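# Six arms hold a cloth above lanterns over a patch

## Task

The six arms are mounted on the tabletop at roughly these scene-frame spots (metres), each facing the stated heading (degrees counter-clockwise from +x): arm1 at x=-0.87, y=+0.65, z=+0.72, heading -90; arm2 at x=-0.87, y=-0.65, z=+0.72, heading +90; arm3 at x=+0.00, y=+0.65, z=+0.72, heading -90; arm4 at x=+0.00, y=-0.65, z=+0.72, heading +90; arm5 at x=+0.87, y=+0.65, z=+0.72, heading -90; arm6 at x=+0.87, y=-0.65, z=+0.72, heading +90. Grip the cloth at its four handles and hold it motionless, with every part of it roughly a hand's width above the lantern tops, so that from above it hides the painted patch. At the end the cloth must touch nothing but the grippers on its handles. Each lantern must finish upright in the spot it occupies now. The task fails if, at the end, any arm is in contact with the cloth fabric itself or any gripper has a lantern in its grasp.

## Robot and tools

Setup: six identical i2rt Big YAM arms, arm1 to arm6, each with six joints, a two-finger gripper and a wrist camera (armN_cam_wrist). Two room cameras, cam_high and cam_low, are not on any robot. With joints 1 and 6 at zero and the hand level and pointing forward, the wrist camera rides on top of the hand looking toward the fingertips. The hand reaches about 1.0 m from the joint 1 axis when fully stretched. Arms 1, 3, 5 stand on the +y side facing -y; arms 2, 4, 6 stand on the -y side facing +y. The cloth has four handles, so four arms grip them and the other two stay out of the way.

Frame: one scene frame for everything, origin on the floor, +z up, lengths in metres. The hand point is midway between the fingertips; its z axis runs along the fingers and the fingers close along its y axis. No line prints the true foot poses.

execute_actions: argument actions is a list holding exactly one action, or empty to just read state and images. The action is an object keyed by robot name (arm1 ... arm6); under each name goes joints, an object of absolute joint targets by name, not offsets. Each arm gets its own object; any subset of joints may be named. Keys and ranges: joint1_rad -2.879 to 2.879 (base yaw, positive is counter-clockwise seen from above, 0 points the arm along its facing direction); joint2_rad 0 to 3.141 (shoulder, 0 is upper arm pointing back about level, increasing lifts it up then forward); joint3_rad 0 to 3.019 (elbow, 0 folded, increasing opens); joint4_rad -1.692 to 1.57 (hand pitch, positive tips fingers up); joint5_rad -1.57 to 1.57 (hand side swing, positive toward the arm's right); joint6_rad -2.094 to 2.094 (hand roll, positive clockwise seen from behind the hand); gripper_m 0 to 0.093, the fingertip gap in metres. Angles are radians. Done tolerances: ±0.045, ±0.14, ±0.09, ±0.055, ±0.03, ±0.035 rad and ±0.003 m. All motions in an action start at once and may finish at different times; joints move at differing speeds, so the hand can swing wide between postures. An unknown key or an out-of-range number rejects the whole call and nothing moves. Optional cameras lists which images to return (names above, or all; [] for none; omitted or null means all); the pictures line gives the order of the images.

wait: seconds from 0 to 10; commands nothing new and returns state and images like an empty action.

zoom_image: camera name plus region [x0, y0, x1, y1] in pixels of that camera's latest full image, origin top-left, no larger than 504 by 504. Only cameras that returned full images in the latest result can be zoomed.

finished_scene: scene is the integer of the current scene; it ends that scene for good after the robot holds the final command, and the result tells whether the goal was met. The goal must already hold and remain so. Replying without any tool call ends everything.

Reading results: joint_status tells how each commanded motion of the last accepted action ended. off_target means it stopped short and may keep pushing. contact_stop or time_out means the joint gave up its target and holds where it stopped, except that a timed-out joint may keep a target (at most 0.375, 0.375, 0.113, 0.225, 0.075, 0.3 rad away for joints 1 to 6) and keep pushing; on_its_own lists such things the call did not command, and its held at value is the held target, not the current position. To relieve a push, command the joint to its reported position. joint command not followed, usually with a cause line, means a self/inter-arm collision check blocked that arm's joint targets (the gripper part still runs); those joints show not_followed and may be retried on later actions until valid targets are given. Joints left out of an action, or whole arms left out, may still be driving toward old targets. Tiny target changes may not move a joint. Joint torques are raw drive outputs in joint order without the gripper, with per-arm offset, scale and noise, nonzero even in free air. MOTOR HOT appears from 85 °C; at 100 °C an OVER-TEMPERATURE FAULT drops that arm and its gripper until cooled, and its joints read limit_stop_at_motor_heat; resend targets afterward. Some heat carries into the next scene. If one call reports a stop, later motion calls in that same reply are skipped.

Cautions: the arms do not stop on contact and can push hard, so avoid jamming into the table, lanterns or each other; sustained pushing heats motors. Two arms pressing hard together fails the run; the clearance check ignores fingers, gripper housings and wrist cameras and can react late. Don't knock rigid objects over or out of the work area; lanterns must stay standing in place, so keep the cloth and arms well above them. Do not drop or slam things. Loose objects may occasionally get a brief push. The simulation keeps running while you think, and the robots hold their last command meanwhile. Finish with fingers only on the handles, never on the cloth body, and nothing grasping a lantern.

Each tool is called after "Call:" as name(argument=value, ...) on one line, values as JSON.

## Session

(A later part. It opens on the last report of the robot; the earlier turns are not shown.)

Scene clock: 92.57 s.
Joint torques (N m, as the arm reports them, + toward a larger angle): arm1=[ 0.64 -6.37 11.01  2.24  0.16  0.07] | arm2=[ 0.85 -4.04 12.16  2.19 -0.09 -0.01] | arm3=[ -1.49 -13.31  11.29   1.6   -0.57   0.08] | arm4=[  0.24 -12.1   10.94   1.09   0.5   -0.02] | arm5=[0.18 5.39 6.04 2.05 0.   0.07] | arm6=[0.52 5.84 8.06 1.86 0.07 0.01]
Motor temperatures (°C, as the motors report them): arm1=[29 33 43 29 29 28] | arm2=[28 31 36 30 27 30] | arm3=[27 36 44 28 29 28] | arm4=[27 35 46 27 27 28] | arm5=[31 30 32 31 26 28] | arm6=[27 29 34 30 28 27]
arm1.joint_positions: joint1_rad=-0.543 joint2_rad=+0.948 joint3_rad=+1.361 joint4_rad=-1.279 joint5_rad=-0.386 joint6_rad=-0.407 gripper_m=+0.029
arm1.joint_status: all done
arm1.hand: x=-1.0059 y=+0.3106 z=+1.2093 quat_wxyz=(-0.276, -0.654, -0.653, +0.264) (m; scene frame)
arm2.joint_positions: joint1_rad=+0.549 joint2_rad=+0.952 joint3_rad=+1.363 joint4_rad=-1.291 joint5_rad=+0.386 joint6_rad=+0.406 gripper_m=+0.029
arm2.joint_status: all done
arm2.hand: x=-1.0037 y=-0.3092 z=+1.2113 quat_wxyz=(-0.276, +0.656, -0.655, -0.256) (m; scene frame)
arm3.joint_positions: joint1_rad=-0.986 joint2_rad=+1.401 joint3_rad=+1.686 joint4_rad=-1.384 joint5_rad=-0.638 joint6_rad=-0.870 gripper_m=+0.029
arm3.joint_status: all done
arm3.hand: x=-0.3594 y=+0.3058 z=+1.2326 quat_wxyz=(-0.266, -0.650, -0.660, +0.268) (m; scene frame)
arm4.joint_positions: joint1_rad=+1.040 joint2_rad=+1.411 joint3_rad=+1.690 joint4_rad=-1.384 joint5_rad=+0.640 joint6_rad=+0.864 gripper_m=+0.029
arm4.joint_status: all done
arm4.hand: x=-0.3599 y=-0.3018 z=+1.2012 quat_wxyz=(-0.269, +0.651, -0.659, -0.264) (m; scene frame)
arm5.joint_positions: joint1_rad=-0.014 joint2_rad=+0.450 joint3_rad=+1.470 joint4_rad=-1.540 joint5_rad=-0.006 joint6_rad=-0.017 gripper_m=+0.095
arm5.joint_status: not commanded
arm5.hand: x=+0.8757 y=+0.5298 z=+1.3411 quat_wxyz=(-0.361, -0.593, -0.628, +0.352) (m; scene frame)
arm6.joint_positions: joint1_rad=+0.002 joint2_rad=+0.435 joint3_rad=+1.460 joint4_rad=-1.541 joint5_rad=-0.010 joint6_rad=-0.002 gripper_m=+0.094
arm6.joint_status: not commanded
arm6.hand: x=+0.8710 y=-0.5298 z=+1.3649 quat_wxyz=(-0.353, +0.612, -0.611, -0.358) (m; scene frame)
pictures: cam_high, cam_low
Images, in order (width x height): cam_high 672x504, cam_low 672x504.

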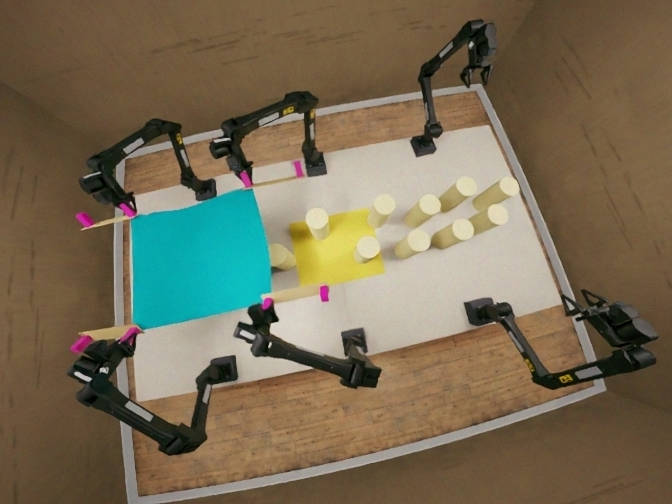

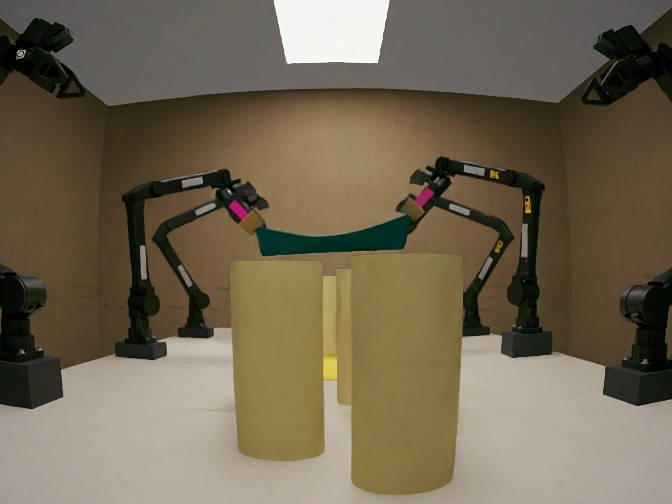

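This matches scene 1, so I'll reuse the same transit steps.

Call:
execute_actions(actions=[{"arm1":{"joints":{"joint1_rad":-0.205,"joint2_rad":0.864,"joint3_rad":1.325,"joint4_rad":-1.228,"joint5_rad":-0.137,"joint6_rad":-0.14}},"arm2":{"joints":{"joint1_rad":0.212,"joint2_rad":0.862,"joint3_rad":1.318,"joint4_rad":-1.22,"joint5_rad":0.137,"joint6_rad":0.14}},"arm3":{"joints":{"joint1_rad":-0.868,"joint2_rad":1.184,"joint3_rad":1.50,"joint4_rad":-1.30,"joint5_rad":-0.583,"joint6_rad":-0.703}},"arm4":{"joints":{"joint1_rad":0.926,"joint2_rad":1.177,"joint3_rad":1.50,"joint4_rad":-1.30,"joint5_rad":0.583,"joint6_rad":0.697}}}], cameras=[])

Call:
execute_actions(actions=[{"arm1":{"joints":{"joint1_rad":0.198,"joint5_rad":0.148,"joint6_rad":0.147}},"arm2":{"joints":{"joint1_rad":-0.191,"joint5_rad":-0.148,"joint6_rad":-0.147}},"arm3":{"joints":{"joint1_rad":-0.667,"joint2_rad":1.008,"joint3_rad":1.366,"joint4_rad":-1.247,"joint5_rad":-0.467,"joint6_rad":-0.512}},"arm4":{"joints":{"joint1_rad":0.725,"joint2_rad":1.0,"joint3_rad":1.366,"joint4_rad":-1.245,"joint5_rad":0.467,"joint6_rad":0.506}}}], cameras=[])

Call:
execute_actions(actions=[{"arm1":{"joints":{"joint1_rad":0.80,"joint2_rad":1.10,"joint3_rad":1.515,"joint4_rad":-1.33,"joint5_rad":0.535,"joint6_rad":0.63}},"arm2":{"joints":{"joint1_rad":-0.79,"joint2_rad":1.10,"joint3_rad":1.52,"joint4_rad":-1.33,"joint5_rad":-0.535,"joint6_rad":-0.63}},"arm3":{"joints":{"joint1_rad":0.01,"joint2_rad":0.84,"joint3_rad":1.256,"joint4_rad":-1.19,"joint5_rad":0.0,"joint6_rad":0.012}},"arm4":{"joints":{"joint1_rad":0.045,"joint2_rad":0.836,"joint3_rad":1.256,"joint4_rad":-1.19,"joint5_rad":0.0,"joint6_rad":-0.018}}}], cameras=[])

Call:
execute_actions(actions=[{"arm1":{"joints":{"joint1_rad":1.075,"joint2_rad":1.505,"joint3_rad":1.91,"joint4_rad":-1.482,"joint5_rad":0.676,"joint6_rad":0.92}},"arm2":{"joints":{"joint1_rad":-1.067,"joint2_rad":1.505,"joint3_rad":1.915,"joint4_rad":-1.482,"joint5_rad":-0.676,"joint6_rad":-0.92}},"arm3":{"joints":{"joint1_rad":0.70,"joint2_rad":1.012,"joint3_rad":1.39,"joint4_rad":-1.275,"joint5_rad":0.467,"joint6_rad":0.538}},"arm4":{"joints":{"joint1_rad":-0.645,"joint2_rad":1.005,"joint3_rad":1.41,"joint4_rad":-1.275,"joint5_rad":-0.467,"joint6_rad":-0.545}}}], cameras=["cam_high","cam_low"])

Scene clock: 114.43 s.
Joint torques (N m, as the arm reports them, + toward a larger angle): arm1=[ 1.08 -7.99 11.31  2.38  0.35  0.07] | arm2=[ 0.76 -4.1  12.22  2.28 -0.34 -0.02] | arm3=[-0.78 -8.98 11.04  1.69 -0.46  0.1 ] | arm4=[-0.22 -7.58 10.13  1.25  0.44 -0.02] | arm5=[0.23 5.38 6.02 2.04 0.   0.08] | arm6=[0.45 6.02 8.08 1.87 0.05 0.  ]
Motor temperatures (°C, as the motors report them): arm1=[29 32 43 29 28 28] | arm2=[28 31 35 31 27 30] | arm3=[27 34 44 28 30 28] | arm4=[27 33 45 27 27 28] | arm5=[31 30 32 31 26 28] | arm6=[27 29 34 30 28 27]
arm1.joint_positions: joint1_rad=-0.206 joint2_rad=+0.884 joint3_rad=+1.301 joint4_rad=-1.251 joint5_rad=-0.146 joint6_rad=-0.144 gripper_m=+0.029
arm1.joint_status: all done
arm1.hand: x=-0.9232 y=+0.3037 z=+1.1973 quat_wxyz=(-0.263, -0.663, -0.654, +0.252) (m; scene frame)
arm2.joint_positions: joint1_rad=+0.207 joint2_rad=+0.878 joint3_rad=+1.307 joint4_rad=-1.249 joint5_rad=+0.147 joint6_rad=+0.142 gripper_m=+0.029
arm2.joint_status: all done
arm2.hand: x=-0.9194 y=-0.3034 z=+1.2063 quat_wxyz=(-0.268, +0.659, -0.655, -0.254) (m; scene frame)
arm3.joint_positions: joint1_rad=-0.867 joint2_rad=+1.185 joint3_rad=+1.495 joint4_rad=-1.311 joint5_rad=-0.577 joint6_rad=-0.719 gripper_m=+0.029
arm3.joint_status: all done
arm3.hand: x=-0.2710 y=+0.3123 z=+1.2390 quat_wxyz=(-0.267, -0.653, -0.653, +0.276) (m; scene frame)
arm4.joint_positions: joint1_rad=+0.922 joint2_rad=+1.184 joint3_rad=+1.503 joint4_rad=-1.312 joint5_rad=+0.577 joint6_rad=+0.716 gripper_m=+0.029
arm4.joint_status: all done
arm4.hand: x=-0.2699 y=-0.3109 z=+1.2139 quat_wxyz=(-0.267, +0.652, -0.652, -0.279) (m; scene frame)
arm5.joint_positions: joint1_rad=-0.014 joint2_rad=+0.450 joint3_rad=+1.470 joint4_rad=-1.540 joint5_rad=-0.006 joint6_rad=-0.017 gripper_m=+0.095
arm5.joint_status: not commanded
arm5.hand: x=+0.8757 y=+0.5298 z=+1.3411 quat_wxyz=(-0.361, -0.593, -0.628, +0.352) (m; scene frame)
arm6.joint_positions: joint1_rad=+0.002 joint2_rad=+0.435 joint3_rad=+1.460 joint4_rad=-1.541 joint5_rad=-0.010 joint6_rad=-0.002 gripper_m=+0.094
arm6.joint_status: not commanded
arm6.hand: x=+0.8710 y=-0.5298 z=+1.3649 quat_wxyz=(-0.353, +0.612, -0.611, -0.358) (m; scene frame)
pictures: none
No camera images: the call's "cameras" was empty. Leave "cameras" out to get every camera's image.

Scene clock: 115.73 s.
Joint torques (N m, as the arm reports them, + toward a larger angle): arm1=[ 1.26 -7.47 11.39  2.31  0.51  0.03] | arm2=[ 0.48 -4.12 12.23  2.15 -0.5  -0.01] | arm3=[-0.04 -6.13 11.79  1.94 -0.42  0.13] | arm4=[-0.89 -5.69 10.87  1.38  0.38  0.01] | arm5=[0.12 5.38 6.04 2.03 0.   0.07] | arm6=[0.43 5.89 7.99 1.83 0.06 0.  ]
Motor temperatures (°C, as the motors report them): arm1=[29 32 43 29 28 28] | arm2=[28 31 35 31 27 30] | arm3=[27 34 44 28 30 28] | arm4=[27 33 45 27 27 28] | arm5=[31 30 32 31 26 28] | arm6=[27 29 34 30 28 27]
arm1.joint_positions: joint1_rad=+0.195 joint2_rad=+0.884 joint3_rad=+1.301 joint4_rad=-1.247 joint5_rad=+0.139 joint6_rad=+0.143 gripper_m=+0.029
arm1.joint_status: all done
arm1.hand: x=-0.8326 y=+0.3020 z=+1.1987 quat_wxyz=(-0.259, -0.662, -0.654, +0.258) (m; scene frame)
arm2.joint_positions: joint1_rad=-0.194 joint2_rad=+0.878 joint3_rad=+1.307 joint4_rad=-1.245 joint5_rad=-0.137 joint6_rad=-0.145 gripper_m=+0.029
arm2.joint_status: all done
arm2.hand: x=-0.8291 y=-0.3029 z=+1.2078 quat_wxyz=(-0.266, +0.658, -0.655, -0.258) (m; scene frame)
arm3.joint_positions: joint1_rad=-0.673 joint2_rad=+1.011 joint3_rad=+1.353 joint4_rad=-1.257 joint5_rad=-0.460 joint6_rad=-0.528 gripper_m=+0.029
arm3.joint_status: all done
arm3.hand: x=-0.1842 y=+0.3128 z=+1.2337 quat_wxyz=(-0.266, -0.658, -0.650, +0.273) (m; scene frame)
arm4.joint_positions: joint1_rad=+0.728 joint2_rad=+1.007 joint3_rad=+1.363 joint4_rad=-1.256 joint5_rad=+0.461 joint6_rad=+0.525 gripper_m=+0.029
arm4.joint_status: all done
arm4.hand: x=-0.1821 y=-0.3123 z=+1.2108 quat_wxyz=(-0.267, +0.655, -0.649, -0.279) (m; scene frame)
arm5.joint_positions: joint1_rad=-0.014 joint2_rad=+0.450 joint3_rad=+1.470 joint4_rad=-1.540 joint5_rad=-0.006 joint6_rad=-0.017 gripper_m=+0.095
arm5.joint_status: not commanded
arm5.hand: x=+0.8757 y=+0.5298 z=+1.3411 quat_wxyz=(-0.361, -0.593, -0.628, +0.352) (m; scene frame)
arm6.joint_positions: joint1_rad=+0.002 joint2_rad=+0.435 joint3_rad=+1.460 joint4_rad=-1.541 joint5_rad=-0.010 joint6_rad=-0.002 gripper_m=+0.094
arm6.joint_status: not commanded
arm6.hand: x=+0.8710 y=-0.5298 z=+1.3649 quat_wxyz=(-0.353, +0.612, -0.611, -0.358) (m; scene frame)
pictures: none
No camera images: the call's "cameras" was empty. Leave "cameras" out to get every camera's image.

Scene clock: 117.30 s.
Joint torques (N m, as the arm reports them, + toward a larger angle): arm1=[  1.25 -11.22  13.69   0.7    0.75   0.04] | arm2=[ 0.56 -9.28 17.77  0.56 -0.69  0.  ] | arm3=[ 0.45 -4.14 12.01  1.97 -0.11  0.1 ] | arm4=[-1.57 -3.62 10.94  1.46  0.03 -0.03] | arm5=[ 0.21  5.39  6.04  2.04 -0.01  0.07] | arm6=[0.5  5.97 8.05 1.82 0.07 0.  ]
Motor temperatures (°C, as the motors report them): arm1=[29 32 44 29 29 28] | arm2=[28 31 36 31 28 30] | arm3=[27 34 44 28 30 28] | arm4=[27 33 45 27 27 28] | arm5=[31 30 32 31 26 28] | arm6=[27 29 34 30 28 27]
arm1.joint_positions: joint1_rad=+0.797 joint2_rad=+1.122 joint3_rad=+1.461 joint4_rad=-1.316 joint5_rad=+0.525 joint6_rad=+0.628 gripper_m=+0.029
arm1.joint_status: all done
arm1.hand: x=-0.6482 y=+0.3035 z=+1.2034 quat_wxyz=(-0.266, -0.657, -0.654, +0.265) (m; scene frame)
arm2.joint_positions: joint1_rad=-0.793 joint2_rad=+1.127 joint3_rad=+1.445 joint4_rad=-1.313 joint5_rad=-0.526 joint6_rad=-0.628 gripper_m=+0.029
arm2.joint_status: all done
arm2.hand: x=-0.6452 y=-0.3039 z=+1.1981 quat_wxyz=(-0.257, +0.655, -0.660, -0.263) (m; scene frame)
arm3.joint_positions: joint1_rad=-0.002 joint2_rad=+0.850 joint3_rad=+1.242 joint4_rad=-1.200 joint5_rad=+0.004 joint6_rad=-0.005 gripper_m=+0.029
arm3.joint_status: all done
arm3.hand: x=-0.0107 y=+0.3047 z=+1.2266 quat_wxyz=(-0.257, -0.664, -0.648, +0.270) (m; scene frame)
arm4.joint_positions: joint1_rad=+0.056 joint2_rad=+0.843 joint3_rad=+1.252 joint4_rad=-1.198 joint5_rad=-0.003 joint6_rad=+0.002 gripper_m=+0.029
arm4.joint_status: all done
arm4.hand: x=-0.0083 y=-0.3059 z=+1.2048 quat_wxyz=(-0.264, +0.662, -0.645, -0.275) (m; scene frame)
arm5.joint_positions: joint1_rad=-0.014 joint2_rad=+0.450 joint3_rad=+1.470 joint4_rad=-1.540 joint5_rad=-0.006 joint6_rad=-0.017 gripper_m=+0.095
arm5.joint_status: not commanded
arm5.hand: x=+0.8757 y=+0.5298 z=+1.3411 quat_wxyz=(-0.361, -0.593, -0.628, +0.352) (m; scene frame)
arm6.joint_positions: joint1_rad=+0.002 joint2_rad=+0.435 joint3_rad=+1.460 joint4_rad=-1.541 joint5_rad=-0.010 joint6_rad=-0.002 gripper_m=+0.094
arm6.joint_status: not commanded
arm6.hand: x=+0.8710 y=-0.5298 z=+1.3649 quat_wxyz=(-0.353, +0.612, -0.611, -0.358) (m; scene frame)
pictures: none
No camera images: the call's "cameras" was empty. Leave "cameras" out to get every camera's image.

Scene clock: 118.87 s.
Joint torques (N m, as the arm reports them, + toward a larger angle): arm1=[  0.7  -18.11  13.65   0.39   0.75   0.06] | arm2=[  0.57 -16.86  17.29   0.23  -0.73   0.  ] | arm3=[ 0.19 -8.25 15.73  0.85  0.22  0.14] | arm4=[-1.63 -6.84 16.78  0.47 -0.28 -0.04] | arm5=[0.18 5.37 6.04 2.06 0.   0.06] | arm6=[0.4  6.   8.03 1.84 0.07 0.01]
Motor temperatures (°C, as the motors report them): arm1=[29 32 44 29 29 28] | arm2=[28 31 36 30 28 30] | arm3=[27 34 44 28 30 28] | arm4=[27 33 46 27 27 28] | arm5=[31 30 32 31 26 28] | arm6=[27 29 34 30 28 27]
arm1.joint_positions: joint1_rad=+1.074 joint2_rad=+1.532 joint3_rad=+1.853 joint4_rad=-1.466 joint5_rad=+0.670 joint6_rad=+0.918 gripper_m=+0.029
arm1.joint_status: all done
arm1.hand: x=-0.4669 y=+0.3028 z=+1.2031 quat_wxyz=(-0.264, -0.656, -0.654, +0.269) (m; scene frame)
arm2.joint_positions: joint1_rad=-1.071 joint2_rad=+1.537 joint3_rad=+1.843 joint4_rad=-1.463 joint5_rad=-0.668 joint6_rad=-0.919 gripper_m=+0.029
arm2.joint_status: all done
arm2.hand: x=-0.4631 y=-0.3051 z=+1.2009 quat_wxyz=(-0.259, +0.654, -0.659, -0.267) (m; scene frame)
arm3.joint_positions: joint1_rad=+0.687 joint2_rad=+1.033 joint3_rad=+1.337 joint4_rad=-1.263 joint5_rad=+0.470 joint6_rad=+0.521 gripper_m=+0.029
arm3.joint_status: all done
arm3.hand: x=+0.1724 y=+0.3010 z=+1.2171 quat_wxyz=(-0.244, -0.661, -0.654, +0.276) (m; scene frame)
arm4.joint_positions: joint1_rad=-0.634 joint2_rad=+1.022 joint3_rad=+1.344 joint4_rad=-1.263 joint5_rad=-0.469 joint6_rad=-0.526 gripper_m=+0.029
arm4.joint_status: all done
arm4.hand: x=+0.1730 y=-0.3043 z=+1.1950 quat_wxyz=(-0.253, +0.661, -0.650, -0.275) (m; scene frame)
arm5.joint_positions: joint1_rad=-0.014 joint2_rad=+0.450 joint3_rad=+1.470 joint4_rad=-1.540 joint5_rad=-0.006 joint6_rad=-0.017 gripper_m=+0.095
arm5.joint_status: not commanded
arm5.hand: x=+0.8757 y=+0.5298 z=+1.3411 quat_wxyz=(-0.361, -0.593, -0.628, +0.352) (m; scene frame)
arm6.joint_positions: joint1_rad=+0.002 joint2_rad=+0.435 joint3_rad=+1.460 joint4_rad=-1.541 joint5_rad=-0.010 joint6_rad=-0.002 gripper_m=+0.094
arm6.joint_status: not commanded
arm6.hand: x=+0.8710 y=-0.5298 z=+1.3649 quat_wxyz=(-0.353, +0.612, -0.611, -0.358) (m; scene frame)
pictures: cam_high, cam_low
Images, in order (width x height): cam_high 672x504, cam_low 672x504.

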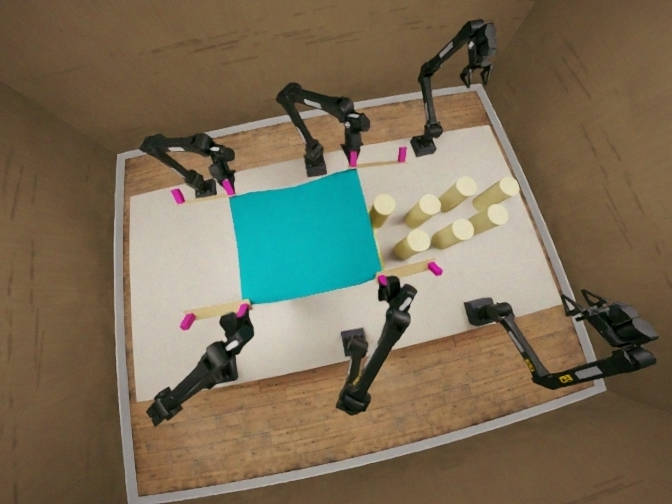

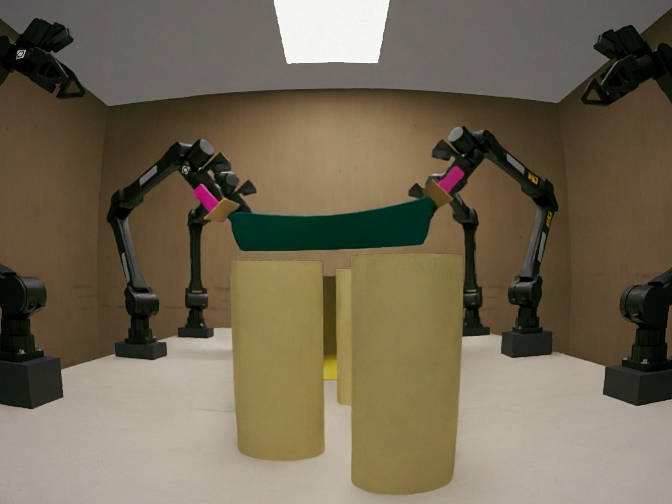

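Call:
execute_actions(actions=[{"arm1":{"joints":{"joint1_rad":1.213,"joint2_rad":1.937,"joint3_rad":2.39,"joint4_rad":-1.604,"joint5_rad":0.722,"joint6_rad":1.064}},"arm2":{"joints":{"joint1_rad":-1.231,"joint2_rad":1.91,"joint3_rad":2.357,"joint4_rad":-1.623,"joint5_rad":-0.735,"joint6_rad":-1.113}},"arm3":{"joints":{"joint1_rad":0.973,"joint2_rad":1.272,"joint3_rad":1.45,"joint4_rad":-1.152,"joint5_rad":0.605,"joint6_rad":0.795}},"arm4":{"joints":{"joint1_rad":-0.96,"joint2_rad":1.26,"joint3_rad":1.525,"joint4_rad":-1.275,"joint5_rad":-0.624,"joint6_rad":-0.848}}}], cameras=[])

Call:
execute_actions(actions=[{"arm3":{"joints":{"joint1_rad":1.06,"joint2_rad":1.345,"joint4_rad":-1.13,"joint5_rad":0.636,"joint6_rad":0.86}},"arm4":{"joints":{"joint1_rad":-1.053,"joint2_rad":1.322,"joint5_rad":-0.658,"joint6_rad":-0.923}}}])

Scene clock: 142.83 s.
Joint torques (N m, as the arm reports them, + toward a larger angle): arm1=[  2.46 -25.32  13.04   0.22   0.74   0.07] | arm2=[ -0.99 -23.99  16.69   0.01  -0.71  -0.01] | arm3=[ -0.18 -12.76  13.69   2.28   0.3    0.1 ] | arm4=[-1.17 -9.92 14.14  0.59 -0.41 -0.03] | arm5=[0.21 5.34 6.02 2.04 0.   0.07] | arm6=[0.45 5.87 8.04 1.83 0.06 0.  ]
Motor temperatures (°C, as the motors report them): arm1=[29 33 46 29 29 28] | arm2=[28 32 39 30 28 30] | arm3=[27 33 48 28 30 28] | arm4=[27 32 51 27 27 28] | arm5=[31 30 32 31 26 28] | arm6=[27 29 34 30 28 27]
arm1.joint_positions: joint1_rad=+1.194 joint2_rad=+1.973 joint3_rad=+2.339 joint4_rad=-1.586 joint5_rad=+0.716 joint6_rad=+1.062 gripper_m=+0.029
arm1.joint_status: all done
arm1.hand: x=-0.3048 y=+0.2978 z=+1.1609 quat_wxyz=(-0.271, -0.657, -0.651, +0.267) (m; scene frame)
arm2.joint_positions: joint1_rad=-1.217 joint2_rad=+1.947 joint3_rad=+2.288 joint4_rad=-1.602 joint5_rad=-0.729 joint6_rad=-1.112 gripper_m=+0.029
arm2.joint_status: all done
arm2.hand: x=-0.3065 y=-0.3204 z=+1.1610 quat_wxyz=(-0.267, +0.659, -0.650, -0.268) (m; scene frame)
arm3.joint_positions: joint1_rad=+0.967 joint2_rad=+1.291 joint3_rad=+1.421 joint4_rad=-1.179 joint5_rad=+0.607 joint6_rad=+0.778 gripper_m=+0.029
arm3.joint_status: all done
arm3.hand: x=+0.3211 y=+0.2941 z=+1.1738 quat_wxyz=(-0.266, -0.655, -0.653, +0.271) (m; scene frame)
arm4.joint_positions: joint1_rad=-0.954 joint2_rad=+1.274 joint3_rad=+1.486 joint4_rad=-1.271 joint5_rad=-0.626 joint6_rad=-0.829 gripper_m=+0.029
arm4.joint_status: all done
arm4.hand: x=+0.3232 y=-0.3149 z=+1.1750 quat_wxyz=(-0.274, +0.658, -0.649, -0.267) (m; scene frame)
arm5.joint_positions: joint1_rad=-0.014 joint2_rad=+0.450 joint3_rad=+1.470 joint4_rad=-1.540 joint5_rad=-0.006 joint6_rad=-0.017 gripper_m=+0.095
arm5.joint_status: not commanded
arm5.hand: x=+0.8757 y=+0.5298 z=+1.3411 quat_wxyz=(-0.361, -0.593, -0.628, +0.352) (m; scene frame)
arm6.joint_positions: joint1_rad=+0.002 joint2_rad=+0.435 joint3_rad=+1.460 joint4_rad=-1.541 joint5_rad=-0.010 joint6_rad=-0.002 gripper_m=+0.094
arm6.joint_status: not commanded
arm6.hand: x=+0.8710 y=-0.5298 z=+1.3649 quat_wxyz=(-0.353, +0.612, -0.611, -0.358) (m; scene frame)
pictures: none
No camera images: the call's "cameras" was empty. Leave "cameras" out to get every camera's image.

Scene clock: 143.77 s.
Joint torques (N m, as the arm reports them, + toward a larger angle): arm1=[  2.51 -25.16  12.94   0.19   0.73   0.05] | arm2=[ -0.95 -23.79  16.71   0.04  -0.71   0.  ] | arm3=[  1.14 -12.81  13.57   2.11   0.02   0.12] | arm4=[ -2.02 -10.89  14.18   0.58  -0.02  -0.02] | arm5=[0.16 5.37 6.03 2.05 0.   0.06] | arm6=[0.3  5.98 8.03 1.85 0.07 0.  ]
Motor temperatures (°C, as the motors report them): arm1=[29 33 46 29 29 28] | arm2=[28 32 39 30 28 30] | arm3=[27 33 48 28 30 28] | arm4=[27 32 51 27 27 28] | arm5=[31 30 32 31 26 28] | arm6=[27 29 34 30 28 27]
arm1.joint_positions: joint1_rad=+1.195 joint2_rad=+1.973 joint3_rad=+2.339 joint4_rad=-1.586 joint5_rad=+0.716 joint6_rad=+1.063 gripper_m=+0.029
arm1.joint_status: not commanded
arm1.hand: x=-0.3045 y=+0.2983 z=+1.1609 quat_wxyz=(-0.272, -0.657, -0.651, +0.267) (m; scene frame)
arm2.joint_positions: joint1_rad=-1.218 joint2_rad=+1.947 joint3_rad=+2.288 joint4_rad=-1.602 joint5_rad=-0.729 joint6_rad=-1.112 gripper_m=+0.029
arm2.joint_status: not commanded
arm2.hand: x=-0.3061 y=-0.3210 z=+1.1611 quat_wxyz=(-0.268, +0.659, -0.651, -0.267) (m; scene frame)
arm3.joint_positions: joint1_rad=+1.036 joint2_rad=+1.354 joint3_rad=+1.421 joint4_rad=-1.153 joint5_rad=+0.647 joint6_rad=+0.844 gripper_m=+0.029
arm3.joint_status: all done
arm3.hand: x=+0.3564 y=+0.3027 z=+1.1514 quat_wxyz=(-0.268, -0.653, -0.653, +0.275) (m; scene frame)
arm4.joint_positions: joint1_rad=-1.028 joint2_rad=+1.338 joint3_rad=+1.486 joint4_rad=-1.271 joint5_rad=-0.671 joint6_rad=-0.906 gripper_m=+0.029
arm4.joint_status: all done
arm4.hand: x=+0.3571 y=-0.3272 z=+1.1509 quat_wxyz=(-0.267, +0.655, -0.651, -0.275) (m; scene frame)
arm5.joint_positions: joint1_rad=-0.014 joint2_rad=+0.450 joint3_rad=+1.470 joint4_rad=-1.540 joint5_rad=-0.006 joint6_rad=-0.017 gripper_m=+0.095
arm5.joint_status: not commanded
arm5.hand: x=+0.8757 y=+0.5298 z=+1.3411 quat_wxyz=(-0.361, -0.593, -0.628, +0.352) (m; scene frame)
arm6.joint_positions: joint1_rad=+0.002 joint2_rad=+0.435 joint3_rad=+1.460 joint4_rad=-1.541 joint5_rad=-0.010 joint6_rad=-0.002 gripper_m=+0.094
arm6.joint_status: not commanded
arm6.hand: x=+0.8710 y=-0.5298 z=+1.3649 quat_wxyz=(-0.353, +0.612, -0.611, -0.358) (m; scene frame)
pictures: arm1_cam_wrist, arm2_cam_wrist, arm3_cam_wrist, arm4_cam_wrist, arm5_cam_wrist, arm6_cam_wrist, cam_high, cam_low
Images, in order (width x height): arm1_cam_wrist 616x616, arm2_cam_wrist 616x616, arm3_cam_wrist 616x616, arm4_cam_wrist 616x616, arm5_cam_wrist 616x616, arm6_cam_wrist 616x616, cam_high 672x504, cam_low 672x504.

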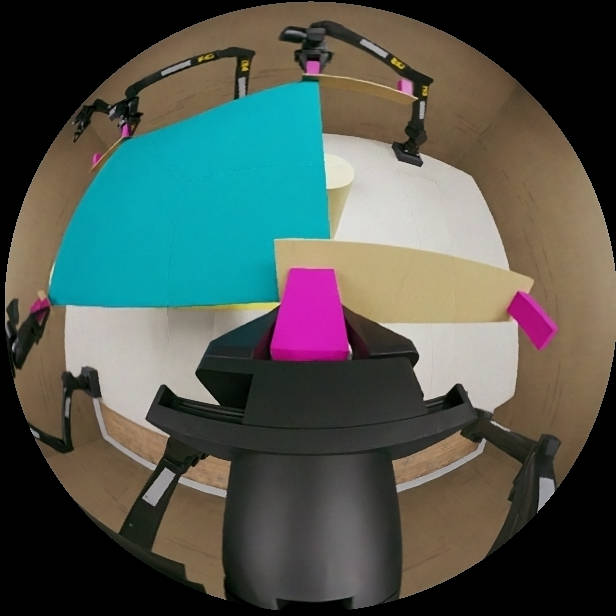

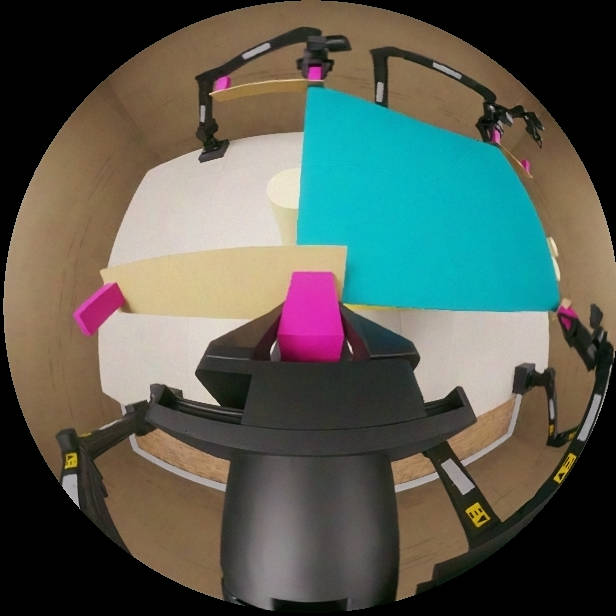

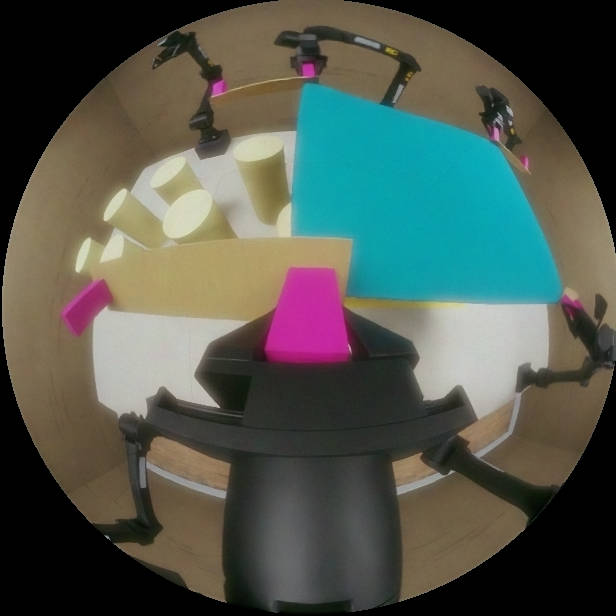

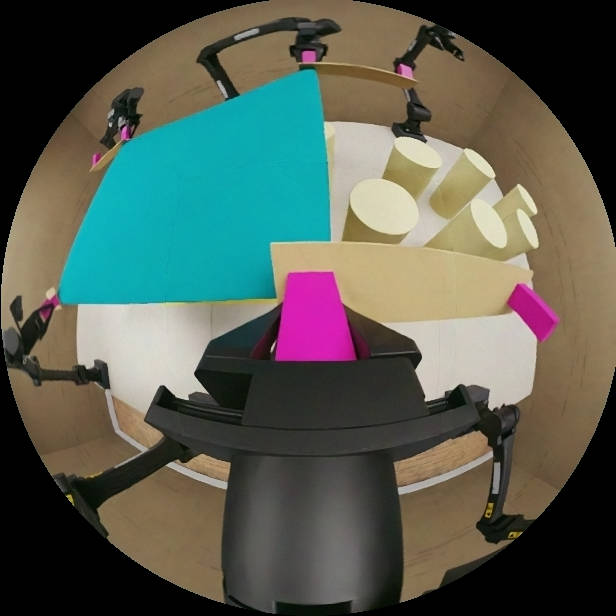

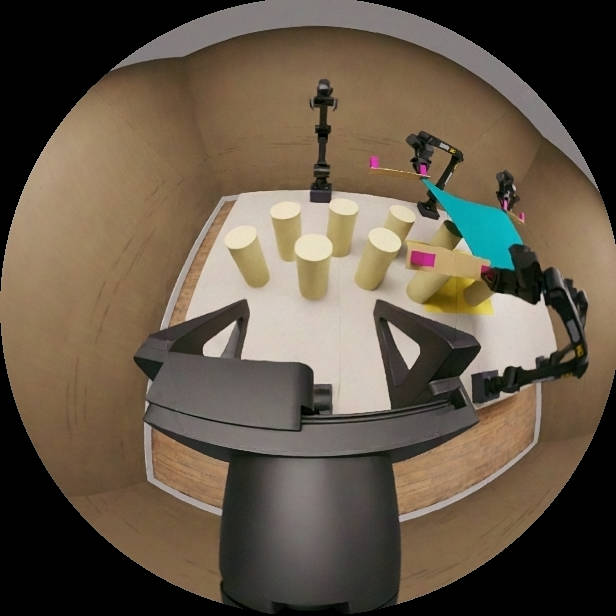

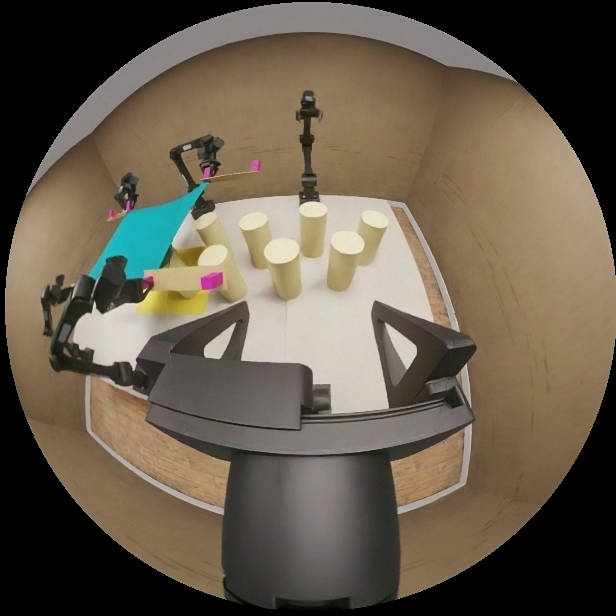

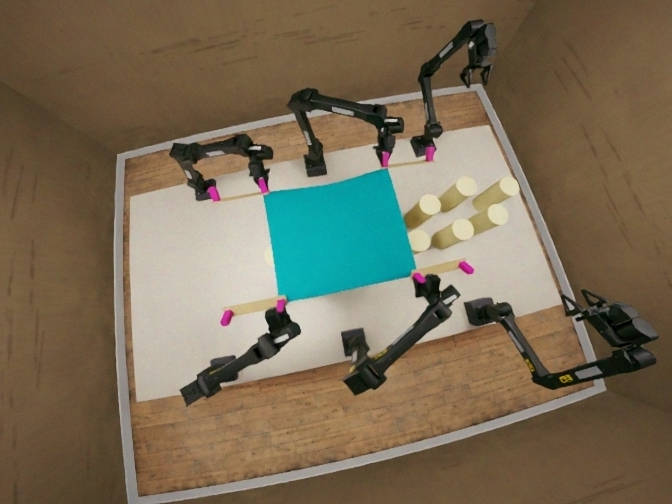

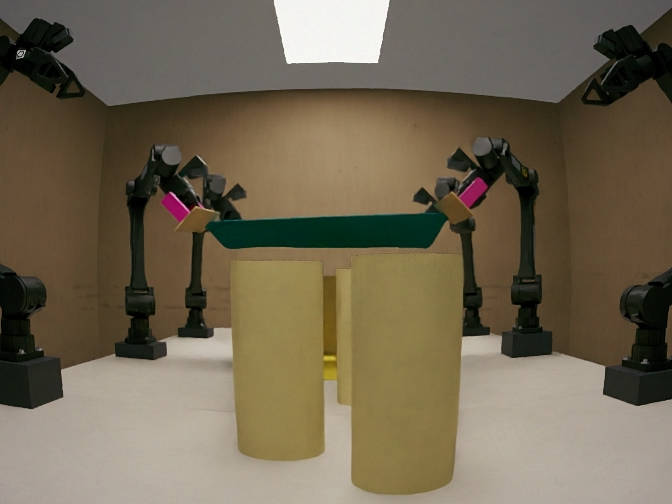

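Call:
finished_scene(scene=2)

The scene is finished: the task was done.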